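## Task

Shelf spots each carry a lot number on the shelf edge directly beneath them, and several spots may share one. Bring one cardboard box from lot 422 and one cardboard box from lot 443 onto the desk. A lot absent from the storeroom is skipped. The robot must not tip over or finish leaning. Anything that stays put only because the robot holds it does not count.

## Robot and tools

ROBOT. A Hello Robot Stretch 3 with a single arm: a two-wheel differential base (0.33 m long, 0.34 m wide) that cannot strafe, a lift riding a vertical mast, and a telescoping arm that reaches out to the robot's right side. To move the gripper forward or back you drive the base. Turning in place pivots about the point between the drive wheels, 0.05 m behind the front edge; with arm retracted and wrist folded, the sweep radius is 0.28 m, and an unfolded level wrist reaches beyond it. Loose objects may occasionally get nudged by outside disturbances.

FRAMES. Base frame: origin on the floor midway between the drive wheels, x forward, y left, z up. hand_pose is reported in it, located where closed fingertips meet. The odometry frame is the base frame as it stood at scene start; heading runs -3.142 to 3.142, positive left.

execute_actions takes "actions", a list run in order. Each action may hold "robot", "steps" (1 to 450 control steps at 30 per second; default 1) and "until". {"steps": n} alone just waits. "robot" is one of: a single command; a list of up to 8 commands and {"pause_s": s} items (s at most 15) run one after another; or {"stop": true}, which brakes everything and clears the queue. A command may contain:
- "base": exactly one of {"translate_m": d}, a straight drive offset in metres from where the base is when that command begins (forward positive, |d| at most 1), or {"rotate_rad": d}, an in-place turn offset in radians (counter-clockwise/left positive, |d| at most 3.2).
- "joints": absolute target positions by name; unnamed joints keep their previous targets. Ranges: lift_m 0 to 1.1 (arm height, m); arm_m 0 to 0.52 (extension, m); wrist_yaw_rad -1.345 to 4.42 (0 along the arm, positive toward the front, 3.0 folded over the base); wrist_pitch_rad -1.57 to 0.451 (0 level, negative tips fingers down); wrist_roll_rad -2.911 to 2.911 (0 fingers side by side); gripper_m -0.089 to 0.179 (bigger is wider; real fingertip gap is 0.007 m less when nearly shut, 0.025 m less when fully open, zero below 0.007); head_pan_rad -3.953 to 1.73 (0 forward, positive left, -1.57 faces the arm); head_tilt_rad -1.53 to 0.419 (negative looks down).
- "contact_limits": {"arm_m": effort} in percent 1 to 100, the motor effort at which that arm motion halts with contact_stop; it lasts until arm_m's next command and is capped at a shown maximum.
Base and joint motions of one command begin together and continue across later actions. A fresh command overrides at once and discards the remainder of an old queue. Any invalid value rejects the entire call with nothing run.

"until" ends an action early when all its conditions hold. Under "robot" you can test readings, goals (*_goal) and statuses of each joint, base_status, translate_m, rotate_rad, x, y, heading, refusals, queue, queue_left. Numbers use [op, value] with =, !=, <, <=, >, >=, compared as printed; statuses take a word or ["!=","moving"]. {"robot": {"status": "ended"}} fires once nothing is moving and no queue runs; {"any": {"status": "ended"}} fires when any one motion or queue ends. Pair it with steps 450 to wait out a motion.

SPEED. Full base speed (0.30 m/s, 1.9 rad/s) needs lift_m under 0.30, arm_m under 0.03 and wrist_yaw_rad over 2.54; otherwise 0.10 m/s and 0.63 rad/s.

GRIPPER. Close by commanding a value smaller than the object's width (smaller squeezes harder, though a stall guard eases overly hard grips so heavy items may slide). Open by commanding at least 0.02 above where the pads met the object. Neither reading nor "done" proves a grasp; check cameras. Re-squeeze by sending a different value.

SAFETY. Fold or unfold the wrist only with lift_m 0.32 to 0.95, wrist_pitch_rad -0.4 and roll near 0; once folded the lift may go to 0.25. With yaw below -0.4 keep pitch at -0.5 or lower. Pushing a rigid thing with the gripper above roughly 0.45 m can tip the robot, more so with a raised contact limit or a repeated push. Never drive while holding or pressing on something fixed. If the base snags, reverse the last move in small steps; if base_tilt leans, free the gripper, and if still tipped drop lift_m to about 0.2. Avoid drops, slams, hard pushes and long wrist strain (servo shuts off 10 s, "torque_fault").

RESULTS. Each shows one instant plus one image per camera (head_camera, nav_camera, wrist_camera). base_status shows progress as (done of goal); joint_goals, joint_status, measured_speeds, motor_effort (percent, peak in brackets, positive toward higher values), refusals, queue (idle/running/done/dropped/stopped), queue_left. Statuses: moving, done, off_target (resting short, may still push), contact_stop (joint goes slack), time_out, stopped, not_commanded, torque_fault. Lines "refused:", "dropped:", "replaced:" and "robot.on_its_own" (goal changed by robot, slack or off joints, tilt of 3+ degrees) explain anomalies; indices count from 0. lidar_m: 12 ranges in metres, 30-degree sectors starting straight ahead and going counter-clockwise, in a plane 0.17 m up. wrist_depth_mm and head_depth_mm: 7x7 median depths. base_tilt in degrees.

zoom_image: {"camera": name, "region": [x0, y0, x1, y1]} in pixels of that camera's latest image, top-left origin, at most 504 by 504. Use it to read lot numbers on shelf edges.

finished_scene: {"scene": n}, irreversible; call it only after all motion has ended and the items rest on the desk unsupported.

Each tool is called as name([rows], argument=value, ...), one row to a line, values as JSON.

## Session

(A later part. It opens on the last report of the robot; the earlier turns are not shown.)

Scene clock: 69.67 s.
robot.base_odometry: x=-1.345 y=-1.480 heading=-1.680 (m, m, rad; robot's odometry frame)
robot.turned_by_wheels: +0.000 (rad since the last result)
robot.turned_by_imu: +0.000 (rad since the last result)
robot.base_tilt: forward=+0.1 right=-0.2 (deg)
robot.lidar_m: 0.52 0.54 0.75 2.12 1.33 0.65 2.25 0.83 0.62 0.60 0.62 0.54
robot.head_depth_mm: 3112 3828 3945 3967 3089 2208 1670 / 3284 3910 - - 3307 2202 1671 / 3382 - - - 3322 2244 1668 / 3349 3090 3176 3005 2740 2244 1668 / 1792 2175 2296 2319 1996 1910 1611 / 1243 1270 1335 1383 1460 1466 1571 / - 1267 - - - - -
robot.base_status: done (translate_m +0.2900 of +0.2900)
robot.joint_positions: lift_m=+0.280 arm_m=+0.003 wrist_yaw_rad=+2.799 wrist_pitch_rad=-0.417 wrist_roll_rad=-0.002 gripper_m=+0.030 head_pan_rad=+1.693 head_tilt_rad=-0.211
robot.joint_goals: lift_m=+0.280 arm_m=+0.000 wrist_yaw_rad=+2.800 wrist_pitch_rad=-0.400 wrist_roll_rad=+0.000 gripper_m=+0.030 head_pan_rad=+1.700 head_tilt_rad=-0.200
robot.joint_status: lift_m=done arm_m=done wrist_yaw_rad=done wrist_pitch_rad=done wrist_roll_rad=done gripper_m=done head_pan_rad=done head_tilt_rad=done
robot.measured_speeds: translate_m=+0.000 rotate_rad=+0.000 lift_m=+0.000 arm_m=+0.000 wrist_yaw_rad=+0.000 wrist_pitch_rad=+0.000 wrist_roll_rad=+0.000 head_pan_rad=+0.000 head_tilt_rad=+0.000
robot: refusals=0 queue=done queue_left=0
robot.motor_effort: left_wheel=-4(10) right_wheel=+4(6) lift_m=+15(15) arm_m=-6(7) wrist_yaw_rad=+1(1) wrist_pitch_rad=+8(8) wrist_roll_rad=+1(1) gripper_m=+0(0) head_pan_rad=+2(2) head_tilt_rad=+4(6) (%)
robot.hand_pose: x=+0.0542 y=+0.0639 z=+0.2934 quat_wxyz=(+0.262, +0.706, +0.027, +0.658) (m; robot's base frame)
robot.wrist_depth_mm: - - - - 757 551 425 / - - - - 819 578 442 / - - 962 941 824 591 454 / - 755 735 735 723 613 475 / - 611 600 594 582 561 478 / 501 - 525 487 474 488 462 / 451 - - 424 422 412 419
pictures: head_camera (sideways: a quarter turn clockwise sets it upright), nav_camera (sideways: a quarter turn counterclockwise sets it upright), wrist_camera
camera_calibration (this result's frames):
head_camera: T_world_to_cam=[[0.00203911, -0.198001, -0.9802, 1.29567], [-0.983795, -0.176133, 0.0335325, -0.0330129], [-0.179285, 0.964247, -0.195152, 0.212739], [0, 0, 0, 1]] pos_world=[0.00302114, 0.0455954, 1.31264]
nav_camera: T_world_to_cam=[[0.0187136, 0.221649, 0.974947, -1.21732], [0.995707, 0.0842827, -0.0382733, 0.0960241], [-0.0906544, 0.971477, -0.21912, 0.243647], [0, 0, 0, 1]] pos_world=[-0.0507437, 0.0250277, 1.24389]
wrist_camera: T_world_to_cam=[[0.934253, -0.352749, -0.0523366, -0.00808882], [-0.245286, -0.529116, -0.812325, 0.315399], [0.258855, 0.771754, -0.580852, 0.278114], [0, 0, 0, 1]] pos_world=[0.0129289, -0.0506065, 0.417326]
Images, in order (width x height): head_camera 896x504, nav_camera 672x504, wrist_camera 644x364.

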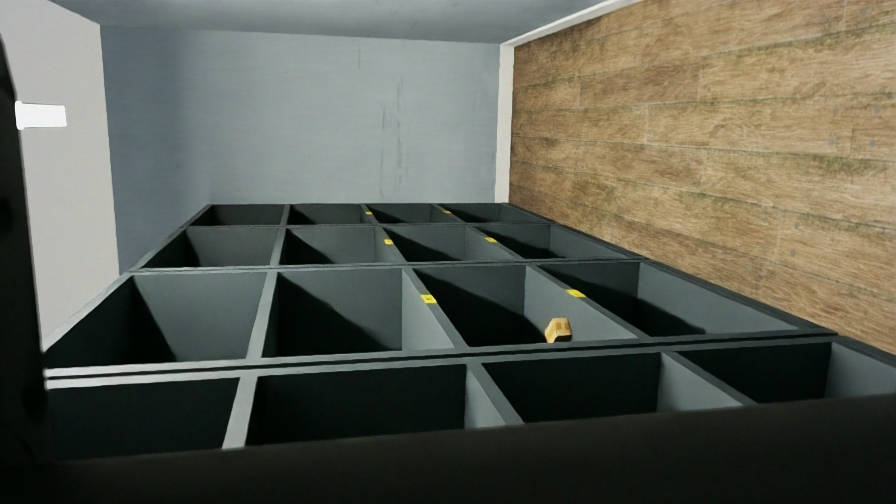

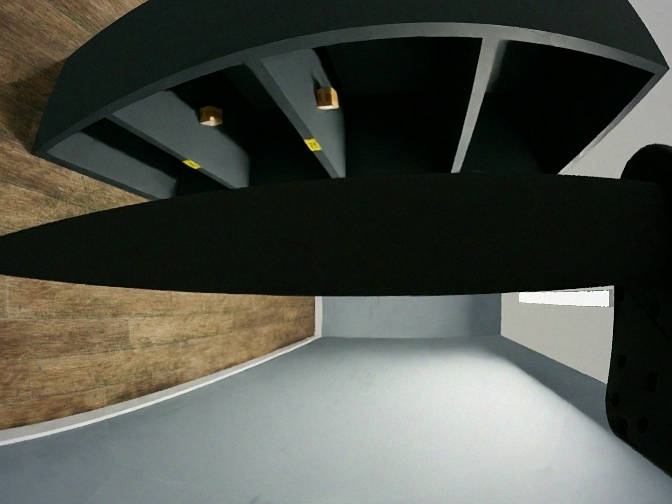

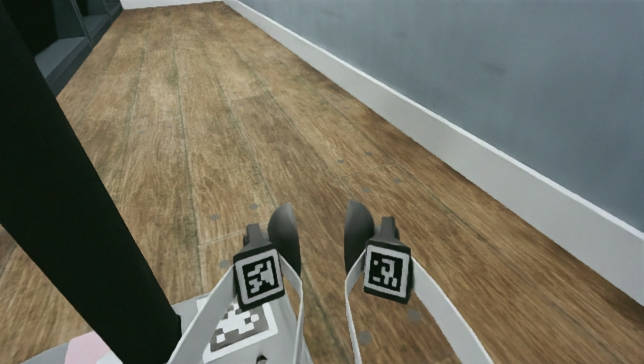

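Robot is at rest now, so I can zoom freely.

zoom_image(camera="nav_camera", region=[160, 80, 360, 190])

zoom_image(camera="head_camera", region=[400, 270, 620, 350])

zoom_image(camera="head_camera", region=[350, 195, 520, 260])

Region (160, 80, 360, 190) of nav_camera's 672x504 image, scaled by 2.520, with more detail than that image has; it fills the top 277 rows of this view, and the rest is white.

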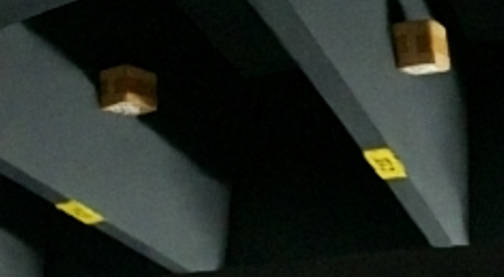

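Region (400, 270, 620, 350) of head_camera's 896x504 image, scaled by 2.291, with more detail than that image has; it fills the top 183 rows of this view, and the rest is white.

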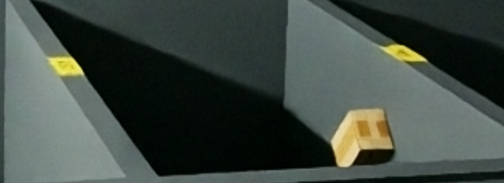

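Region (350, 195, 520, 260) of head_camera's 896x504 image, scaled by 2.965, with more detail than that image has; it fills the top 193 rows of this view, and the rest is white.

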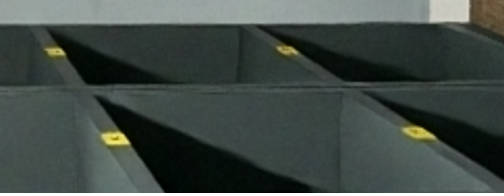

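execute_actions([
  {"robot": {"joints": {"head_pan_rad": -2.65, "head_tilt_rad": -0.45}}, "steps": 1},
  {"robot": [{"base": {"rotate_rad": -1.561}}, {"base": {"translate_m": -0.85}}], "steps": 300, "until": {"robot": {"translate_m": ["<", -0.2], "head_pan_rad": ["<", -2.6]}}},
])

Scene clock: 74.10 s.
robot.base_odometry: x=-1.138 y=-1.501 heading=+3.043 (m, m, rad; robot's odometry frame)
robot.turned_by_wheels: -1.561 (rad since the last result)
robot.turned_by_imu: -1.594 (rad since the last result)
robot.base_tilt: forward=+0.5 right=+0.2 (deg)
robot.lidar_m: 0.80 0.73 0.54 0.52 0.54 0.75 2.08 1.20 0.53 0.87 1.13 0.84
robot.head_depth_mm: 1726 1898 2069 2333 2114 1646 1336 / 1225 1947 1700 1865 2020 1649 1348 / 1011 1101 1184 1324 1442 1570 1355 / 1070 1177 1218 1419 1262 1513 1309 / 1069 1270 1245 1495 1271 1053 1276 / 1041 1221 1224 782 1286 988 1190 / 1000 1087 1112 739 1217 991 805
robot.base_status: moving (translate_m -0.2080 of -0.8500)
robot.joint_positions: lift_m=+0.280 arm_m=+0.003 wrist_yaw_rad=+2.799 wrist_pitch_rad=-0.417 wrist_roll_rad=-0.002 gripper_m=+0.030 head_pan_rad=-2.643 head_tilt_rad=-0.445
robot.joint_goals: lift_m=+0.280 arm_m=+0.000 wrist_yaw_rad=+2.800 wrist_pitch_rad=-0.400 wrist_roll_rad=+0.000 gripper_m=+0.030 head_pan_rad=-2.650 head_tilt_rad=-0.450
robot.joint_status: lift_m=done arm_m=done wrist_yaw_rad=done wrist_pitch_rad=done wrist_roll_rad=done gripper_m=done head_pan_rad=done head_tilt_rad=done
robot.measured_speeds: translate_m=-0.294 rotate_rad=+0.000 lift_m=+0.000 arm_m=+0.000 wrist_yaw_rad=+0.000 wrist_pitch_rad=+0.000 wrist_roll_rad=+0.000 head_pan_rad=+0.000 head_tilt_rad=+0.000
robot: refusals=0 queue=running queue_left=0
robot.motor_effort: left_wheel=+4(14) right_wheel=-6(14) lift_m=+14(14) arm_m=-6(6) wrist_yaw_rad=+2(1) wrist_pitch_rad=+8(8) wrist_roll_rad=+1(1) gripper_m=+0(1) head_pan_rad=-4(41) head_tilt_rad=-3(23) (%)
robot.hand_pose: x=+0.0542 y=+0.0639 z=+0.2934 quat_wxyz=(+0.262, +0.706, +0.027, +0.658) (m; robot's base frame)
robot.wrist_depth_mm: 431 470 517 581 647 736 674 / 468 503 557 613 732 810 701 / - 544 621 677 809 820 705 / - 593 668 711 711 702 676 / - 610 609 596 596 579 562 / 501 - 521 488 487 485 474 / 456 - - 428 416 418 417
pictures: head_camera (sideways: a quarter turn clockwise sets it upright), nav_camera (sideways: a quarter turn counterclockwise sets it upright), wrist_camera
camera_calibration (this result's frames):
head_camera: T_world_to_cam=[[0.378799, 0.181086, -0.90759, 1.19855], [0.517211, -0.854656, 0.0453426, -0.0575324], [-0.767466, -0.486591, -0.417403, 0.50558], [0, 0, 0, 1]] pos_world=[-0.0362375, -0.0202007, 1.30143]
nav_camera: T_world_to_cam=[[-0.406842, -0.169619, 0.897613, -1.11376], [-0.437427, 0.898805, -0.0284197, 0.0919278], [-0.801958, -0.404202, -0.439868, 0.535274], [0, 0, 0, 1]] pos_world=[0.0163542, -0.0551805, 1.23779]
wrist_camera: T_world_to_cam=[[0.934253, -0.352749, -0.0523364, -0.00808786], [-0.245286, -0.529116, -0.812325, 0.3154], [0.258854, 0.771754, -0.580852, 0.278112], [0, 0, 0, 1]] pos_world=[0.0129289, -0.0506036, 0.417326]
Images, in order (width x height): head_camera 896x504, nav_camera 672x504, wrist_camera 644x364.

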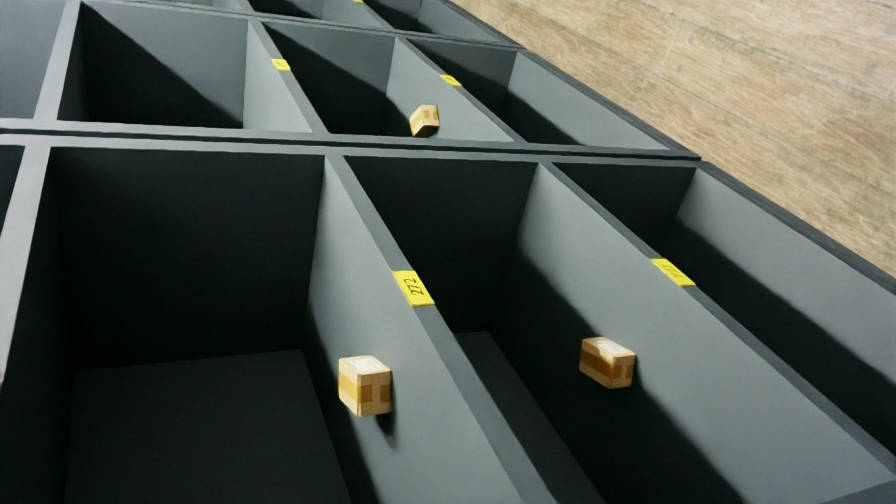

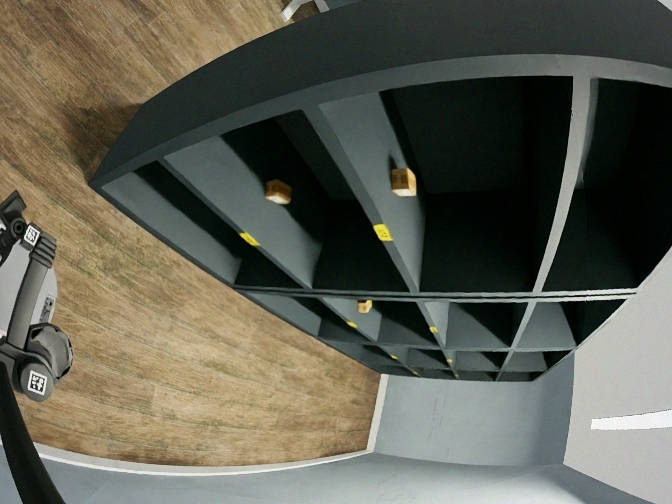

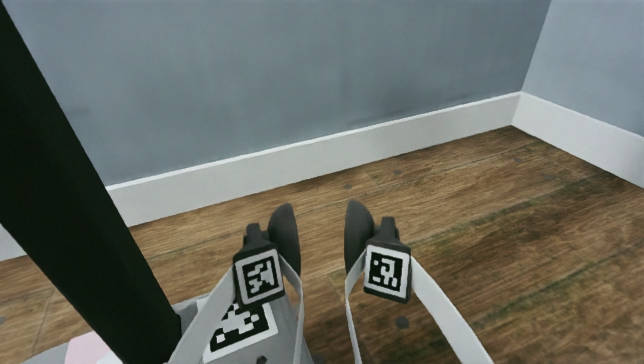

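zoom_image(camera="head_camera", region=[630, 240, 720, 300])

execute_actions([
  {"robot": {"base": {"translate_m": -1.0}}, "steps": 100, "until": {"robot": {"x": [">", -0.45]}}},
])

Region (630, 240, 720, 300) of head_camera's 896x504 image, scaled by 5.600, with more detail than that image has.

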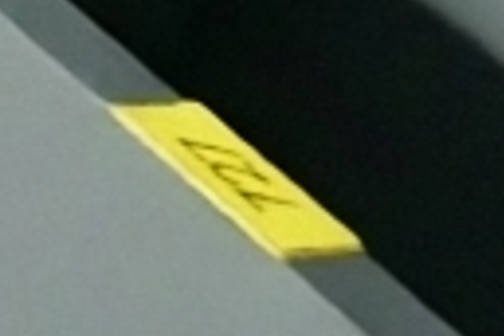

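Scene clock: 76.47 s.
robot.base_odometry: x=-0.445 y=-1.570 heading=+3.043 (m, m, rad; robot's odometry frame)
robot.turned_by_wheels: +0.000 (rad since the last result)
robot.turned_by_imu: +0.000 (rad since the last result)
robot.base_tilt: forward=+0.2 right=-0.3 (deg)
robot.lidar_m: 1.50 0.74 0.55 0.53 0.55 0.76 2.17 0.67 0.62 0.93 0.66 1.56
robot.head_depth_mm: 1914 2083 2242 2461 2146 1649 1331 / 1183 1300 1414 1573 1867 1649 1347 / 1199 1354 1356 1589 1452 1603 1344 / 1105 1454 1229 1633 1269 1518 1313 / 1072 1387 1116 889 1275 1017 1186 / 1023 1214 657 692 734 793 874 / 523 547 578 624 710 840 806
robot.base_status: moving (translate_m -0.6571 of -1.0000)
robot.joint_positions: lift_m=+0.280 arm_m=+0.003 wrist_yaw_rad=+2.799 wrist_pitch_rad=-0.417 wrist_roll_rad=-0.002 gripper_m=+0.030 head_pan_rad=-2.643 head_tilt_rad=-0.445
robot.joint_goals: lift_m=+0.280 arm_m=+0.000 wrist_yaw_rad=+2.800 wrist_pitch_rad=-0.400 wrist_roll_rad=+0.000 gripper_m=+0.030 head_pan_rad=-2.650 head_tilt_rad=-0.450
robot.joint_status: lift_m=done arm_m=done wrist_yaw_rad=done wrist_pitch_rad=done wrist_roll_rad=done gripper_m=done head_pan_rad=done head_tilt_rad=done
robot.measured_speeds: translate_m=-0.294 rotate_rad=+0.000 lift_m=+0.000 arm_m=+0.000 wrist_yaw_rad=+0.000 wrist_pitch_rad=+0.000 wrist_roll_rad=+0.000 head_pan_rad=+0.000 head_tilt_rad=+0.000
robot: refusals=0 queue=running queue_left=0
robot.motor_effort: left_wheel=+2(3) right_wheel=-6(9) lift_m=+14(15) arm_m=-6(6) wrist_yaw_rad=+1(2) wrist_pitch_rad=+8(8) wrist_roll_rad=+1(1) gripper_m=+0(0) head_pan_rad=-4(3) head_tilt_rad=-3(3) (%)
robot.hand_pose: x=+0.0542 y=+0.0639 z=+0.2934 quat_wxyz=(+0.262, +0.706, +0.027, +0.658) (m; robot's base frame)
robot.wrist_depth_mm: 437 477 518 581 657 732 881 / 469 512 570 644 724 830 968 / - 548 621 711 793 864 872 / - 601 670 723 709 701 690 / - 602 615 591 580 570 569 / 503 - 521 495 482 476 473 / 451 - - 423 424 416 415
pictures: head_camera (sideways: a quarter turn clockwise sets it upright), nav_camera (sideways: a quarter turn counterclockwise sets it upright), wrist_camera
camera_calibration (this result's frames):
head_camera: T_world_to_cam=[[0.378799, 0.181086, -0.90759, 1.19855], [0.517211, -0.854656, 0.0453426, -0.0575324], [-0.767466, -0.486591, -0.417403, 0.50558], [0, 0, 0, 1]] pos_world=[-0.0362375, -0.0202007, 1.30143]
nav_camera: T_world_to_cam=[[-0.406843, -0.169619, 0.897613, -1.11376], [-0.437427, 0.898805, -0.0284197, 0.0919278], [-0.801958, -0.404202, -0.439868, 0.535274], [0, 0, 0, 1]] pos_world=[0.0163542, -0.0551805, 1.23779]
wrist_camera: T_world_to_cam=[[0.934253, -0.352749, -0.0523365, -0.00808783], [-0.245286, -0.529116, -0.812325, 0.3154], [0.258854, 0.771754, -0.580852, 0.278112], [0, 0, 0, 1]] pos_world=[0.0129289, -0.0506036, 0.417326]
Images, in order (width x height): head_camera 896x504, nav_camera 672x504, wrist_camera 644x364.

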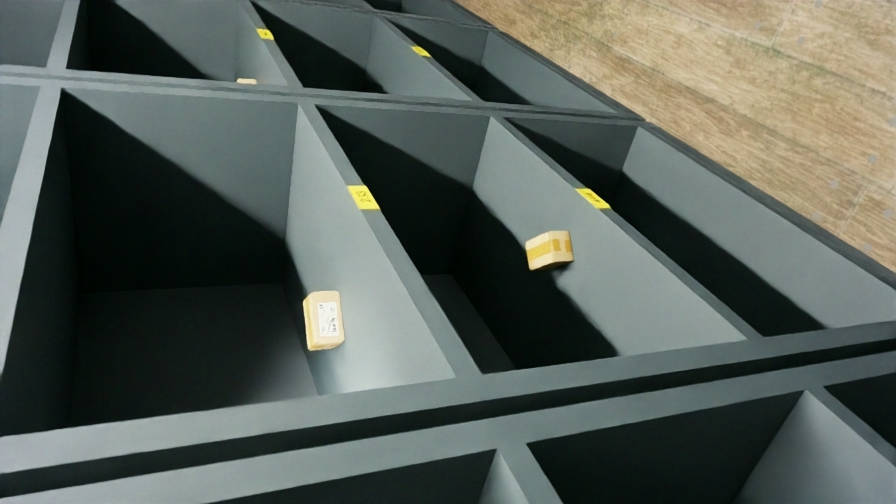

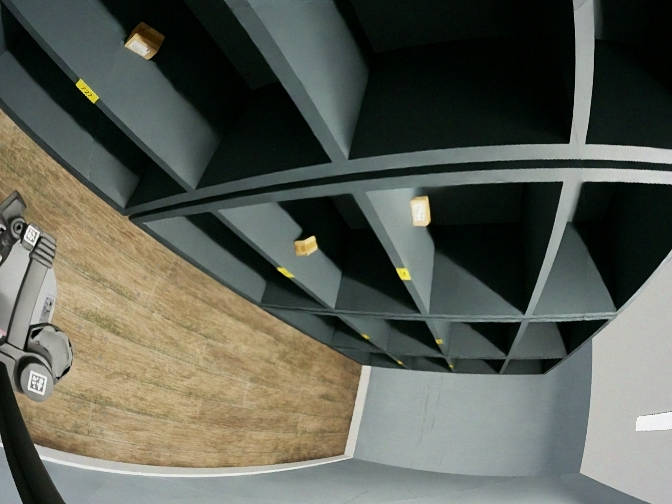

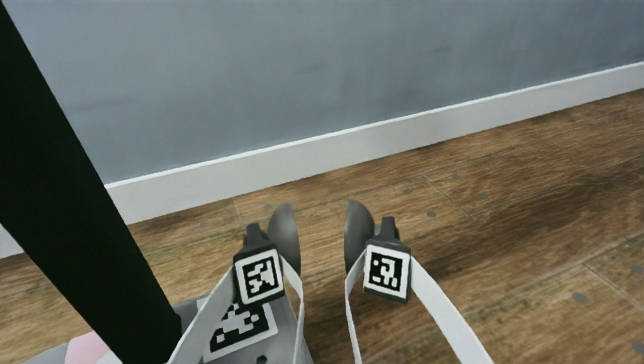

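execute_actions([
  {"robot": {"base": {"translate_m": -0.9}}, "steps": 100, "until": {"robot": {"x": [">", -0.2]}}},
])

zoom_image(camera="head_camera", region=[370, 220, 730, 340])

Scene clock: 77.33 s.
robot.base_odometry: x=-0.191 y=-1.595 heading=+3.043 (m, m, rad; robot's odometry frame)
robot.turned_by_wheels: +0.000 (rad since the last result)
robot.turned_by_imu: +0.000 (rad since the last result)
robot.base_tilt: forward=+0.4 right=-1.5 (deg)
robot.lidar_m: 1.76 0.75 0.55 0.53 0.56 0.76 2.07 1.17 0.50 0.55 0.97 0.85
robot.head_depth_mm: 1717 1866 2038 2298 2125 1647 1339 / 1193 1941 1699 1867 2010 1655 1353 / 990 1082 1150 1288 1397 1558 1352 / 1053 1155 1198 1383 1270 1521 1311 / 1076 1242 1248 888 1276 1012 1285 / 1033 1210 1206 778 1280 983 871 / 996 1075 1092 738 1191 991 808
robot.base_status: moving (translate_m -0.2158 of -0.9000)
robot.joint_positions: lift_m=+0.280 arm_m=+0.003 wrist_yaw_rad=+2.799 wrist_pitch_rad=-0.417 wrist_roll_rad=-0.002 gripper_m=+0.030 head_pan_rad=-2.643 head_tilt_rad=-0.445
robot.joint_goals: lift_m=+0.280 arm_m=+0.000 wrist_yaw_rad=+2.800 wrist_pitch_rad=-0.400 wrist_roll_rad=+0.000 gripper_m=+0.030 head_pan_rad=-2.650 head_tilt_rad=-0.450
robot.joint_status: lift_m=done arm_m=done wrist_yaw_rad=done wrist_pitch_rad=done wrist_roll_rad=done gripper_m=done head_pan_rad=done head_tilt_rad=done
robot.measured_speeds: translate_m=-0.294 rotate_rad=+0.000 lift_m=+0.000 arm_m=+0.000 wrist_yaw_rad=+0.000 wrist_pitch_rad=+0.000 wrist_roll_rad=+0.000 head_pan_rad=+0.000 head_tilt_rad=+0.000
robot: refusals=0 queue=running queue_left=0
robot.motor_effort: left_wheel=+2(2) right_wheel=-8(7) lift_m=+14(14) arm_m=-6(6) wrist_yaw_rad=+2(1) wrist_pitch_rad=+8(8) wrist_roll_rad=+1(1) gripper_m=+0(0) head_pan_rad=-4(4) head_tilt_rad=-2(1) (%)
robot.hand_pose: x=+0.0542 y=+0.0639 z=+0.2934 quat_wxyz=(+0.262, +0.706, +0.027, +0.658) (m; robot's base frame)
robot.wrist_depth_mm: 446 475 522 584 650 748 871 / 480 514 564 647 722 838 974 / - 546 623 704 798 882 873 / - 591 668 697 691 691 674 / - 596 604 587 587 569 559 / 502 - 519 486 477 481 469 / 458 - - 426 425 415 410
pictures: head_camera (sideways: a quarter turn clockwise sets it upright), nav_camera (sideways: a quarter turn counterclockwise sets it upright), wrist_camera
camera_calibration (this result's frames):
head_camera: T_world_to_cam=[[0.378799, 0.181086, -0.90759, 1.19855], [0.517211, -0.854656, 0.0453426, -0.0575324], [-0.767466, -0.486591, -0.417403, 0.50558], [0, 0, 0, 1]] pos_world=[-0.0362375, -0.0202007, 1.30143]
nav_camera: T_world_to_cam=[[-0.406842, -0.169618, 0.897613, -1.11376], [-0.437427, 0.898805, -0.0284197, 0.0919278], [-0.801958, -0.404202, -0.439868, 0.535274], [0, 0, 0, 1]] pos_world=[0.0163542, -0.0551805, 1.23779]
wrist_camera: T_world_to_cam=[[0.934253, -0.352749, -0.0523365, -0.00808787], [-0.245286, -0.529116, -0.812325, 0.3154], [0.258855, 0.771754, -0.580852, 0.278112], [0, 0, 0, 1]] pos_world=[0.0129289, -0.0506036, 0.417326]
Images, in order (width x height): head_camera 896x504, nav_camera 672x504, wrist_camera 644x364.

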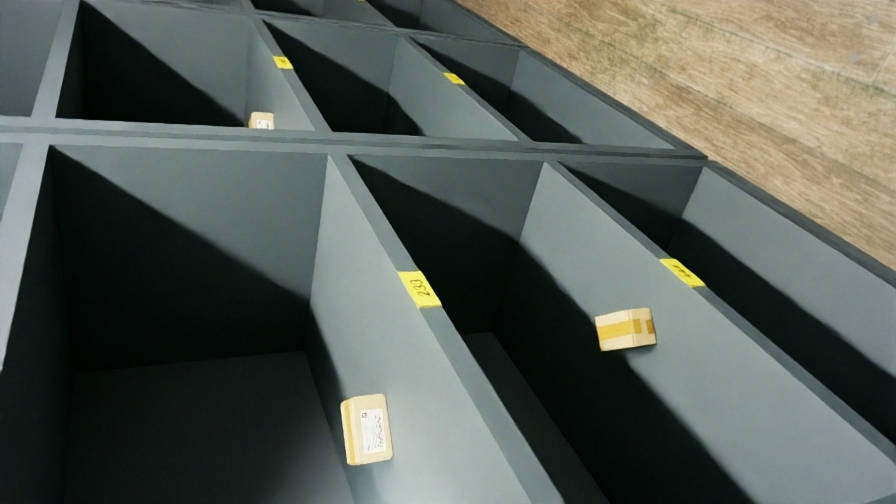

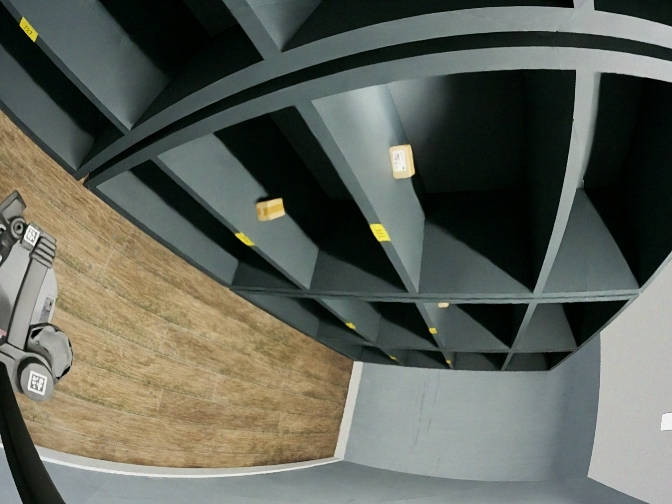

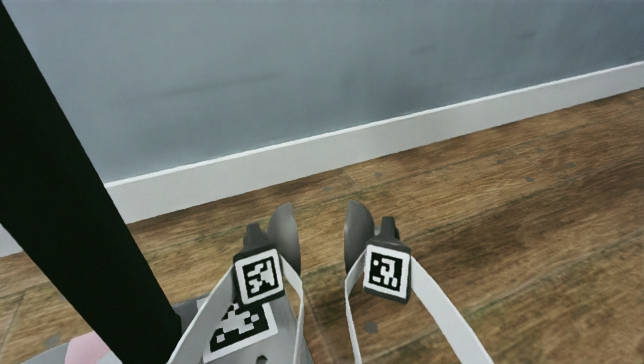

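Region (370, 220, 730, 340) of head_camera's 896x504 image, scaled by 1.400, with more detail than that image has.

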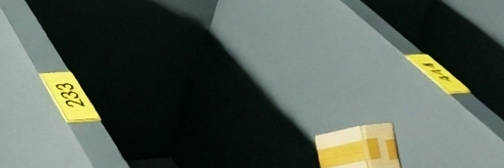

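zoom_image(camera="head_camera", region=[645, 248, 720, 298])

execute_actions([
  {"steps": 100, "until": {"robot": {"x": [">", 0.0]}}},
])

Region (645, 248, 720, 298) of head_camera's 896x504 image, scaled by 6.720, with more detail than that image has.

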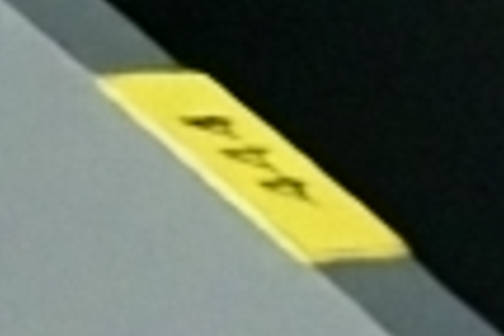

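Scene clock: 78.00 s.
robot.base_odometry: x=+0.004 y=-1.614 heading=+3.043 (m, m, rad; robot's odometry frame)
robot.turned_by_wheels: +0.000 (rad since the last result)
robot.turned_by_imu: +0.000 (rad since the last result)
robot.base_tilt: forward=+0.7 right=+0.3 (deg)
robot.lidar_m: 1.96 0.75 0.55 0.53 0.56 0.77 1.87 0.99 0.96 0.47 0.96 1.02
robot.head_depth_mm: 1554 1705 1889 2567 2133 1651 1339 / 1600 1753 1853 1891 2029 1658 1342 / 882 963 1052 1177 1344 1516 1348 / 857 933 1005 1127 1210 1401 1318 / 906 996 1069 886 1270 1020 1275 / 967 1071 1149 777 1270 956 869 / 992 1071 1095 742 1189 990 805
robot.base_status: moving (translate_m -0.4119 of -0.9000)
robot.joint_positions: lift_m=+0.280 arm_m=+0.003 wrist_yaw_rad=+2.799 wrist_pitch_rad=-0.417 wrist_roll_rad=-0.002 gripper_m=+0.030 head_pan_rad=-2.643 head_tilt_rad=-0.445
robot.joint_goals: lift_m=+0.280 arm_m=+0.000 wrist_yaw_rad=+2.800 wrist_pitch_rad=-0.400 wrist_roll_rad=+0.000 gripper_m=+0.030 head_pan_rad=-2.650 head_tilt_rad=-0.450
robot.joint_status: lift_m=done arm_m=done wrist_yaw_rad=done wrist_pitch_rad=done wrist_roll_rad=done gripper_m=done head_pan_rad=done head_tilt_rad=done
robot.measured_speeds: translate_m=-0.294 rotate_rad=+0.000 lift_m=+0.000 arm_m=+0.000 wrist_yaw_rad=+0.000 wrist_pitch_rad=+0.000 wrist_roll_rad=+0.000 head_pan_rad=+0.000 head_tilt_rad=+0.000
robot: refusals=0 queue=running queue_left=0
robot.motor_effort: left_wheel=+1(2) right_wheel=-8(8) lift_m=+14(14) arm_m=-6(6) wrist_yaw_rad=+1(2) wrist_pitch_rad=+8(8) wrist_roll_rad=+1(1) gripper_m=+0(0) head_pan_rad=-4(4) head_tilt_rad=-2(2) (%)
robot.hand_pose: x=+0.0542 y=+0.0639 z=+0.2934 quat_wxyz=(+0.262, +0.706, +0.027, +0.658) (m; robot's base frame)
robot.wrist_depth_mm: 453 472 520 585 657 729 877 / 481 516 572 647 716 829 - / - 565 632 702 804 875 871 / - 605 664 711 729 685 683 / - 608 599 587 594 565 564 / 494 - 516 498 480 478 475 / 453 - - 426 422 414 411
pictures: head_camera (sideways: a quarter turn clockwise sets it upright), nav_camera (sideways: a quarter turn counterclockwise sets it upright), wrist_camera
camera_calibration (this result's frames):
head_camera: T_world_to_cam=[[0.378799, 0.181086, -0.90759, 1.19855], [0.517211, -0.854656, 0.0453426, -0.0575324], [-0.767466, -0.486591, -0.417403, 0.50558], [0, 0, 0, 1]] pos_world=[-0.0362375, -0.0202007, 1.30143]
nav_camera: T_world_to_cam=[[-0.406843, -0.169619, 0.897613, -1.11376], [-0.437427, 0.898805, -0.0284197, 0.0919278], [-0.801958, -0.404202, -0.439868, 0.535274], [0, 0, 0, 1]] pos_world=[0.0163542, -0.0551805, 1.23779]
wrist_camera: T_world_to_cam=[[0.934253, -0.352749, -0.0523364, -0.00808787], [-0.245286, -0.529116, -0.812325, 0.3154], [0.258854, 0.771754, -0.580852, 0.278112], [0, 0, 0, 1]] pos_world=[0.0129289, -0.0506036, 0.417326]
Images, in order (width x height): head_camera 896x504, nav_camera 672x504, wrist_camera 644x364.

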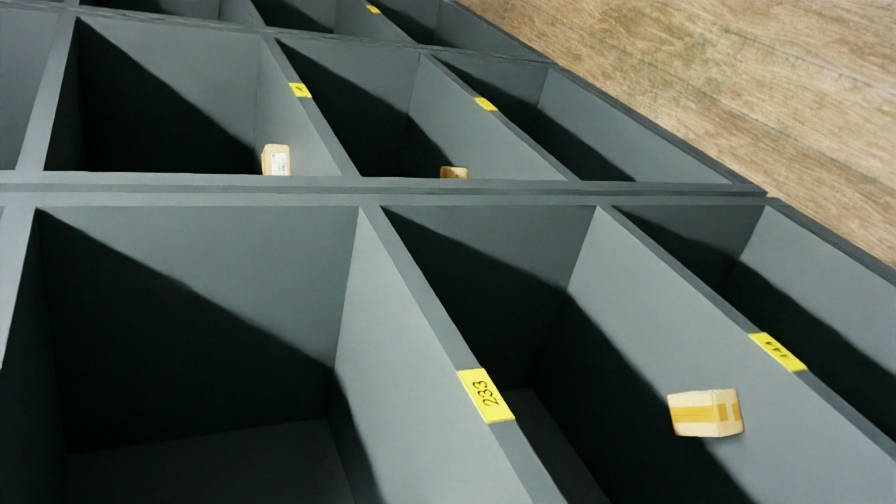

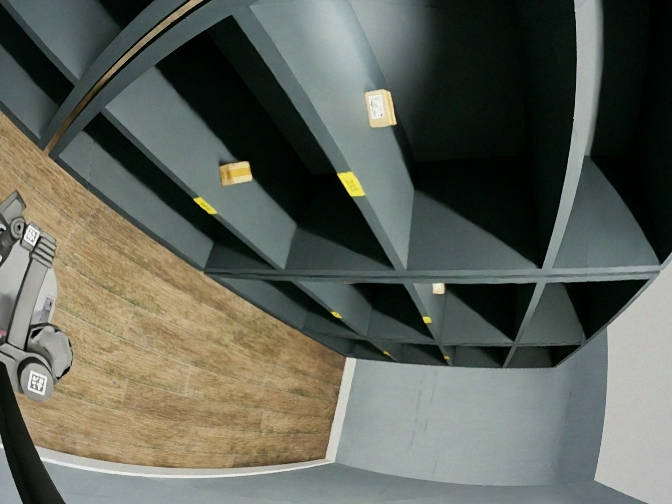

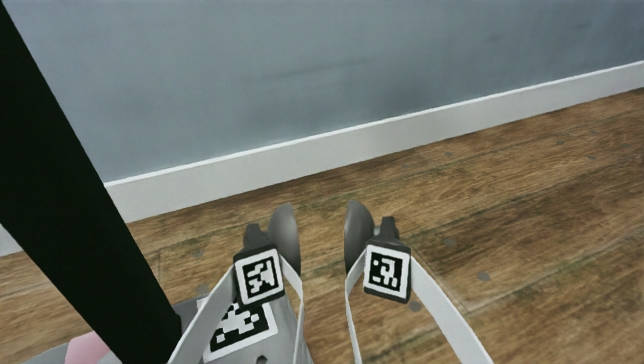

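444, not 443. Continue.

execute_actions([
  {"robot": {"base": {"translate_m": -1.0}}, "steps": 100, "until": {"robot": {"x": [">", 0.66]}}},
])

zoom_image(camera="head_camera", region=[360, 210, 700, 310])

Scene clock: 80.27 s.
robot.base_odometry: x=+0.668 y=-1.680 heading=+3.043 (m, m, rad; robot's odometry frame)
robot.turned_by_wheels: +0.000 (rad since the last result)
robot.turned_by_imu: +0.000 (rad since the last result)
robot.base_tilt: forward=+0.7 right=-0.6 (deg)
robot.lidar_m: 2.02 0.76 0.56 0.54 0.57 0.78 2.12 1.23 0.51 0.83 0.88 0.78
robot.head_depth_mm: 1753 1915 2067 2242 2138 1647 1347 / 1075 1174 1442 1769 1971 1650 1351 / 1064 1160 1205 1380 1435 1567 1344 / 1108 1234 1228 1483 1270 1466 1306 / 1071 1307 1246 887 1282 1018 1285 / 1034 1200 1190 737 1278 986 873 / 984 1062 1082 739 1178 927 712
robot.base_status: moving (translate_m -0.6179 of -1.0000)
robot.joint_positions: lift_m=+0.280 arm_m=+0.003 wrist_yaw_rad=+2.799 wrist_pitch_rad=-0.417 wrist_roll_rad=-0.002 gripper_m=+0.030 head_pan_rad=-2.643 head_tilt_rad=-0.445
robot.joint_goals: lift_m=+0.280 arm_m=+0.000 wrist_yaw_rad=+2.800 wrist_pitch_rad=-0.400 wrist_roll_rad=+0.000 gripper_m=+0.030 head_pan_rad=-2.650 head_tilt_rad=-0.450
robot.joint_status: lift_m=done arm_m=done wrist_yaw_rad=done wrist_pitch_rad=done wrist_roll_rad=done gripper_m=done head_pan_rad=done head_tilt_rad=done
robot.measured_speeds: translate_m=-0.294 rotate_rad=+0.000 lift_m=+0.000 arm_m=+0.000 wrist_yaw_rad=+0.000 wrist_pitch_rad=+0.000 wrist_roll_rad=+0.000 head_pan_rad=+0.000 head_tilt_rad=+0.000
robot: refusals=0 queue=running queue_left=0
robot.motor_effort: left_wheel=+2(1) right_wheel=-8(7) lift_m=+15(14) arm_m=-6(7) wrist_yaw_rad=+1(1) wrist_pitch_rad=+8(8) wrist_roll_rad=+1(1) gripper_m=+0(1) head_pan_rad=-5(4) head_tilt_rad=-3(3) (%)
robot.hand_pose: x=+0.0542 y=+0.0639 z=+0.2934 quat_wxyz=(+0.262, +0.706, +0.027, +0.658) (m; robot's base frame)
robot.wrist_depth_mm: 442 482 531 595 654 760 884 / 493 523 572 651 732 859 998 / - 567 631 733 787 870 868 / - 605 683 712 713 695 687 / - 607 591 586 581 573 558 / 507 - 520 496 481 482 471 / 456 - - 419 425 419 409
pictures: head_camera (sideways: a quarter turn clockwise sets it upright), nav_camera (sideways: a quarter turn counterclockwise sets it upright), wrist_camera
camera_calibration (this result's frames):
head_camera: T_world_to_cam=[[0.378799, 0.181086, -0.90759, 1.19855], [0.517211, -0.854656, 0.0453426, -0.0575324], [-0.767466, -0.486591, -0.417403, 0.50558], [0, 0, 0, 1]] pos_world=[-0.0362375, -0.0202007, 1.30143]
nav_camera: T_world_to_cam=[[-0.406842, -0.169619, 0.897613, -1.11376], [-0.437427, 0.898805, -0.0284197, 0.0919278], [-0.801958, -0.404202, -0.439868, 0.535274], [0, 0, 0, 1]] pos_world=[0.0163542, -0.0551805, 1.23779]
wrist_camera: T_world_to_cam=[[0.934253, -0.352749, -0.0523363, -0.00808791], [-0.245286, -0.529116, -0.812325, 0.3154], [0.258855, 0.771754, -0.580852, 0.278112], [0, 0, 0, 1]] pos_world=[0.0129289, -0.0506036, 0.417326]
Images, in order (width x height): head_camera 896x504, nav_camera 672x504, wrist_camera 644x364.

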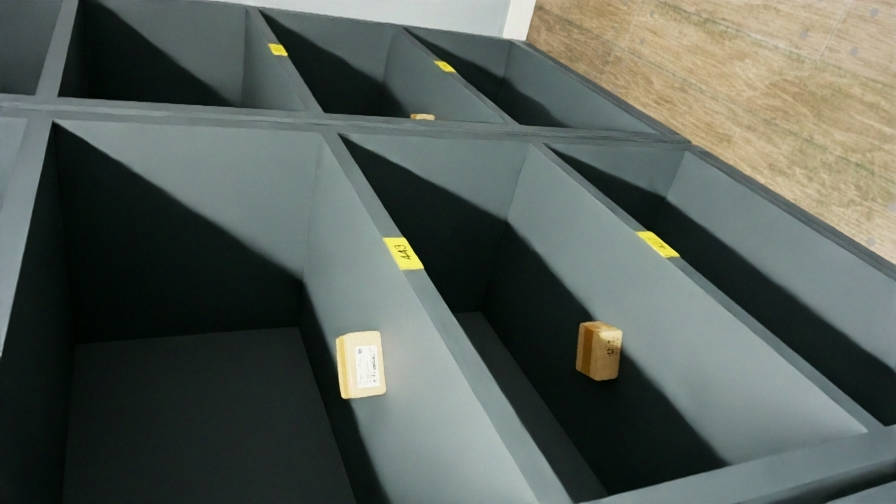

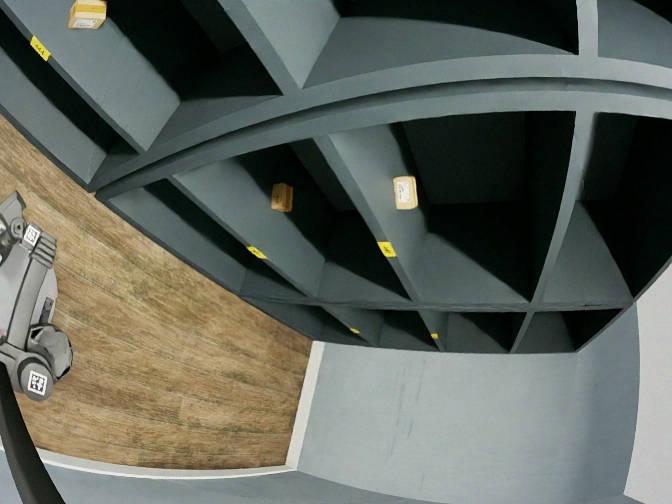

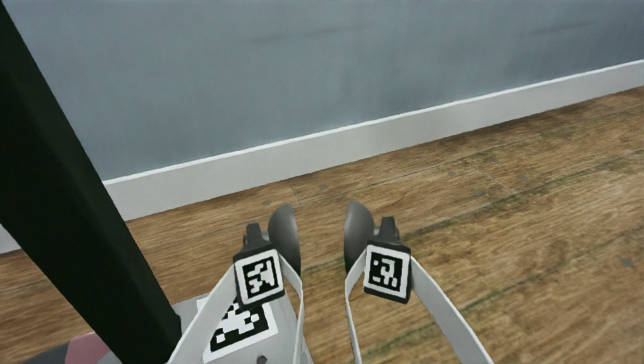

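Region (360, 210, 700, 310) of head_camera's 896x504 image, scaled by 1.482, with more detail than that image has; it fills the top 148 rows of this view, and the rest is white.

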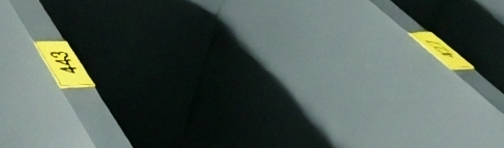

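execute_actions([
  {"robot": {"base": {"translate_m": -0.7}, "joints": {"lift_m": 1.075, "head_pan_rad": -2.3, "head_tilt_rad": -0.45}}, "steps": 60, "until": {"robot": {"lift_m": [">", 0.34]}}},
  {"robot": {"joints": {"wrist_yaw_rad": 0.5, "gripper_m": 0.15}}, "steps": 15},
])

Scene clock: 81.87 s.
robot.base_odometry: x=+1.038 y=-1.717 heading=+3.043 (m, m, rad; robot's odometry frame)
robot.turned_by_wheels: +0.000 (rad since the last result)
robot.turned_by_imu: +0.000 (rad since the last result)
robot.base_tilt: forward=-0.1 right=-0.1 (deg)
robot.lidar_m: 2.00 0.77 0.56 0.55 0.57 0.78 1.75 0.90 0.94 0.47 0.48 1.11
robot.head_depth_mm: 756 804 859 912 1027 1174 1295 / 822 889 943 859 1116 1075 1267 / 907 991 1038 760 1218 979 1246 / 971 1059 1117 721 1218 981 869 / 901 982 1039 695 1168 948 817 / 847 915 966 697 591 988 807 / 794 852 906 739 541 993 803
robot.base_status: moving (translate_m -0.2940 of -0.7000)
robot.joint_positions: lift_m=+0.396 arm_m=+0.003 wrist_yaw_rad=+2.480 wrist_pitch_rad=-0.417 wrist_roll_rad=-0.002 gripper_m=+0.065 head_pan_rad=-2.307 head_tilt_rad=-0.445
robot.joint_goals: lift_m=+1.075 arm_m=+0.000 wrist_yaw_rad=+0.500 wrist_pitch_rad=-0.400 wrist_roll_rad=+0.000 gripper_m=+0.150 head_pan_rad=-2.300 head_tilt_rad=-0.450
robot.joint_status: lift_m=moving arm_m=done wrist_yaw_rad=moving wrist_pitch_rad=done wrist_roll_rad=done gripper_m=moving head_pan_rad=done head_tilt_rad=done
robot.measured_speeds: translate_m=-0.100 rotate_rad=+0.000 lift_m=+0.110 arm_m=+0.000 wrist_yaw_rad=-1.339 wrist_pitch_rad=+0.000 wrist_roll_rad=+0.000 head_pan_rad=+0.000 head_tilt_rad=+0.000
robot: refusals=0 queue=running queue_left=0
robot.motor_effort: left_wheel=+3(10) right_wheel=-7(8) lift_m=+25(31) arm_m=-6(6) wrist_yaw_rad=-2(4) wrist_pitch_rad=+8(8) wrist_roll_rad=+1(1) gripper_m=+84(84) head_pan_rad=+3(24) head_tilt_rad=-3(2) (%)
robot.hand_pose: x=+0.1166 y=+0.0296 z=+0.4087 quat_wxyz=(+0.363, +0.701, -0.085, +0.608) (m; robot's base frame)
robot.wrist_depth_mm: 443 522 616 759 985 - - / 466 544 643 819 - - - / 491 589 716 897 - - - / 538 611 766 876 898 898 874 / 562 668 747 761 778 741 727 / 588 655 644 640 596 615 607 / 573 566 546 548 547 539 540
pictures: head_camera (sideways: a quarter turn clockwise sets it upright), nav_camera (sideways: a quarter turn counterclockwise sets it upright), wrist_camera
camera_calibration (this result's frames):
head_camera: T_world_to_cam=[[0.297989, 0.295777, -0.90759, 1.19904], [0.769912, -0.636537, 0.0453426, -0.0590739], [-0.564303, -0.712276, -0.417403, 0.504341], [0, 0, 0, 1]] pos_world=[-0.0272183, -0.0330215, 1.30143]
nav_camera: T_world_to_cam=[[-0.328245, -0.294188, 0.897613, -1.11424], [-0.709128, 0.704506, -0.0284197, 0.0935852], [-0.624013, -0.645851, -0.439868, 0.534188], [0, 0, 0, 1]] pos_world=[0.0339616, -0.0487213, 1.23779]
wrist_camera: T_world_to_cam=[[0.776752, -0.627629, -0.052338, -0.0460017], [-0.398675, -0.42566, -0.812325, 0.421028], [0.48756, 0.65184, -0.580852, 0.332254], [0, 0, 0, 1]] pos_world=[0.0415917, -0.0662338, 0.532594]
Images, in order (width x height): head_camera 896x504, nav_camera 672x504, wrist_camera 644x364.

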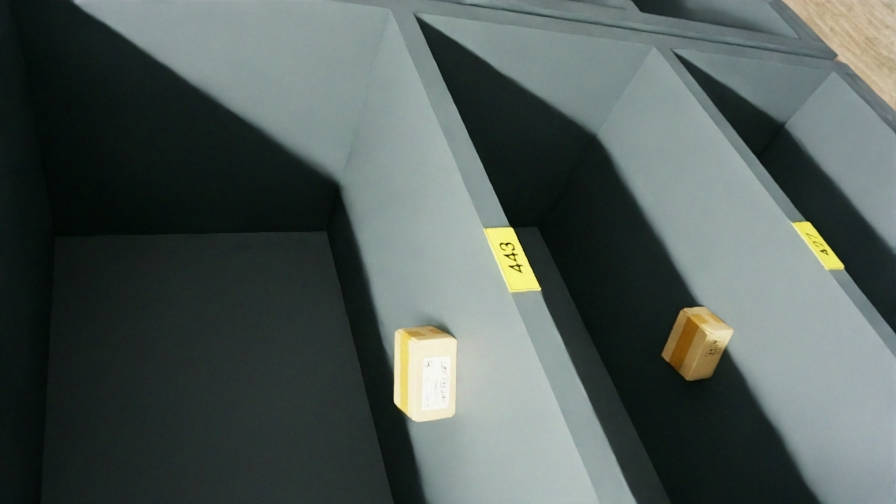

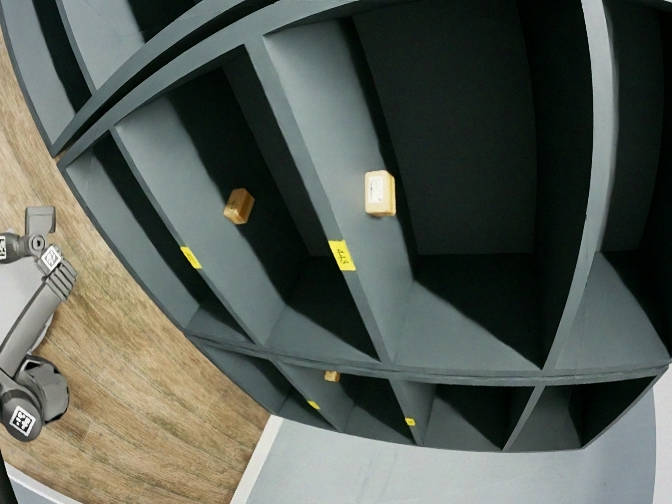

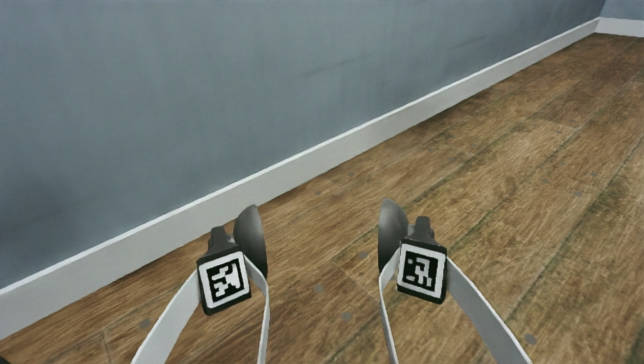

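execute_actions([
  {"robot": {"joints": {"wrist_yaw_rad": 0.72, "lift_m": 1.085, "gripper_m": 0.15, "head_pan_rad": -1.6, "head_tilt_rad": -0.45}}, "steps": 100, "until": {"robot": {"x": [">", 1.3]}}},
  {"robot": {"base": {"translate_m": -0.2}, "joints": {"arm_m": 0.05}}, "steps": 100, "until": {"robot": {"base_status": ["!=", "moving"]}}},
])

Scene clock: 87.53 s.
robot.base_odometry: x=+1.503 y=-1.763 heading=+3.043 (m, m, rad; robot's odometry frame)
robot.turned_by_wheels: +0.000 (rad since the last result)
robot.turned_by_imu: +0.001 (rad since the last result)
robot.base_tilt: forward=+0.1 right=-0.1 (deg)
robot.lidar_m: 2.05 0.78 0.57 0.55 0.57 0.79 1.28 1.27 0.55 0.91 0.75 0.71
robot.head_depth_mm: 745 805 869 - - - 765 / 751 810 879 804 - - 749 / 751 810 883 813 - - 773 / 754 815 883 765 - - 757 / 756 816 891 773 - - 798 / 759 819 891 658 593 927 801 / 760 822 893 741 568 1027 805
robot.base_status: done (translate_m -0.2000 of -0.2000)
robot.joint_positions: lift_m=+1.019 arm_m=+0.050 wrist_yaw_rad=+0.719 wrist_pitch_rad=-0.417 wrist_roll_rad=-0.002 gripper_m=+0.150 head_pan_rad=-1.607 head_tilt_rad=-0.445
robot.joint_goals: lift_m=+1.085 arm_m=+0.050 wrist_yaw_rad=+0.720 wrist_pitch_rad=-0.400 wrist_roll_rad=+0.000 gripper_m=+0.150 head_pan_rad=-1.600 head_tilt_rad=-0.450
robot.joint_status: lift_m=moving arm_m=moving wrist_yaw_rad=moving wrist_pitch_rad=done wrist_roll_rad=done gripper_m=done head_pan_rad=done head_tilt_rad=done
robot.measured_speeds: translate_m=+0.000 rotate_rad=+0.000 lift_m=+0.110 arm_m=+0.000 wrist_yaw_rad=+0.000 wrist_pitch_rad=+0.000 wrist_roll_rad=+0.000 head_pan_rad=+0.000 head_tilt_rad=+0.000
robot: refusals=0 queue=running queue_left=0
robot.motor_effort: left_wheel=+4(5) right_wheel=-4(8) lift_m=+28(29) arm_m=+6(8) wrist_yaw_rad=+3(3) wrist_pitch_rad=+8(8) wrist_roll_rad=+1(1) gripper_m=+1(86) head_pan_rad=+3(36) head_tilt_rad=-2(1) (%)
robot.hand_pose: x=+0.1264 y=-0.3637 z=+1.0320 quat_wxyz=(+0.700, +0.380, -0.595, +0.107) (m; robot's base frame)
robot.wrist_depth_mm: 991 454 541 688 621 539 465 / - 495 520 504 453 406 452 / - 562 389 357 344 321 330 / - - 650 305 272 267 262 / - - 731 896 260 227 215 / - - 803 755 745 - 188 / - - - 652 625 623 597
pictures: head_camera (sideways: a quarter turn clockwise sets it upright), nav_camera (sideways: a quarter turn counterclockwise sets it upright), wrist_camera
camera_calibration (this result's frames):
head_camera: T_world_to_cam=[[0.0373491, 0.418194, -0.90759, 1.20063], [0.998929, 0.00919024, 0.0453426, -0.0604709], [0.027303, -0.908311, -0.417403, 0.500732], [0, 0, 0, 1]] pos_world=[0.0018921, -0.0467207, 1.30143]
nav_camera: T_world_to_cam=[[-0.0615123, -0.436472, 0.897613, -1.11587], [-0.996231, 0.0819539, -0.0284197, 0.0953365], [-0.0611585, -0.895978, -0.439868, 0.530755], [0, 0, 0, 1]] pos_world=[0.0587978, -0.0193125, 1.23779]
wrist_camera: T_world_to_cam=[[-0.763656, -0.643499, -0.0523369, -0.0788586], [-0.342249, 0.472223, -0.812325, 1.08329], [0.547445, -0.602424, -0.580852, 0.482171], [0, 0, 0, 1]] pos_world=[0.0465731, -0.27183, 1.15593]
Images, in order (width x height): head_camera 896x504, nav_camera 672x504, wrist_camera 644x364.

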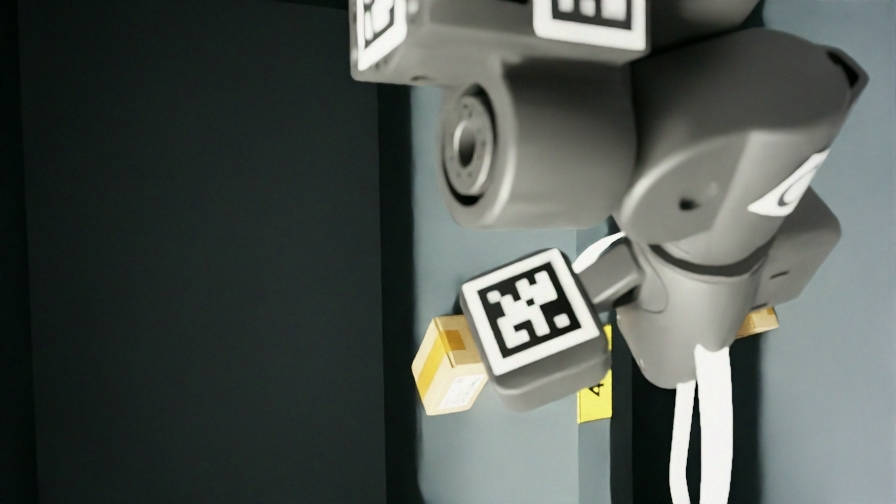

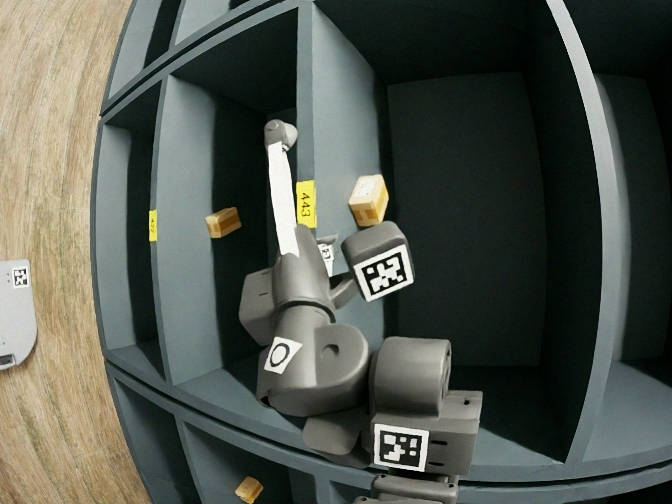

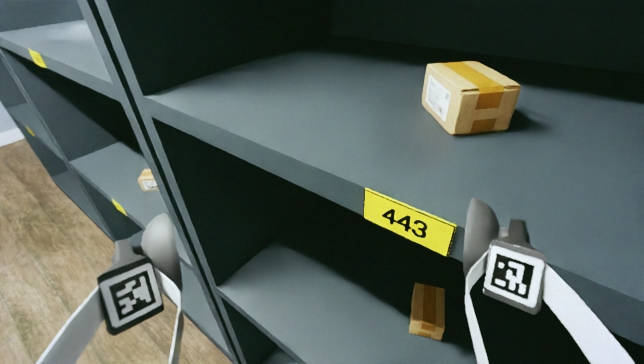

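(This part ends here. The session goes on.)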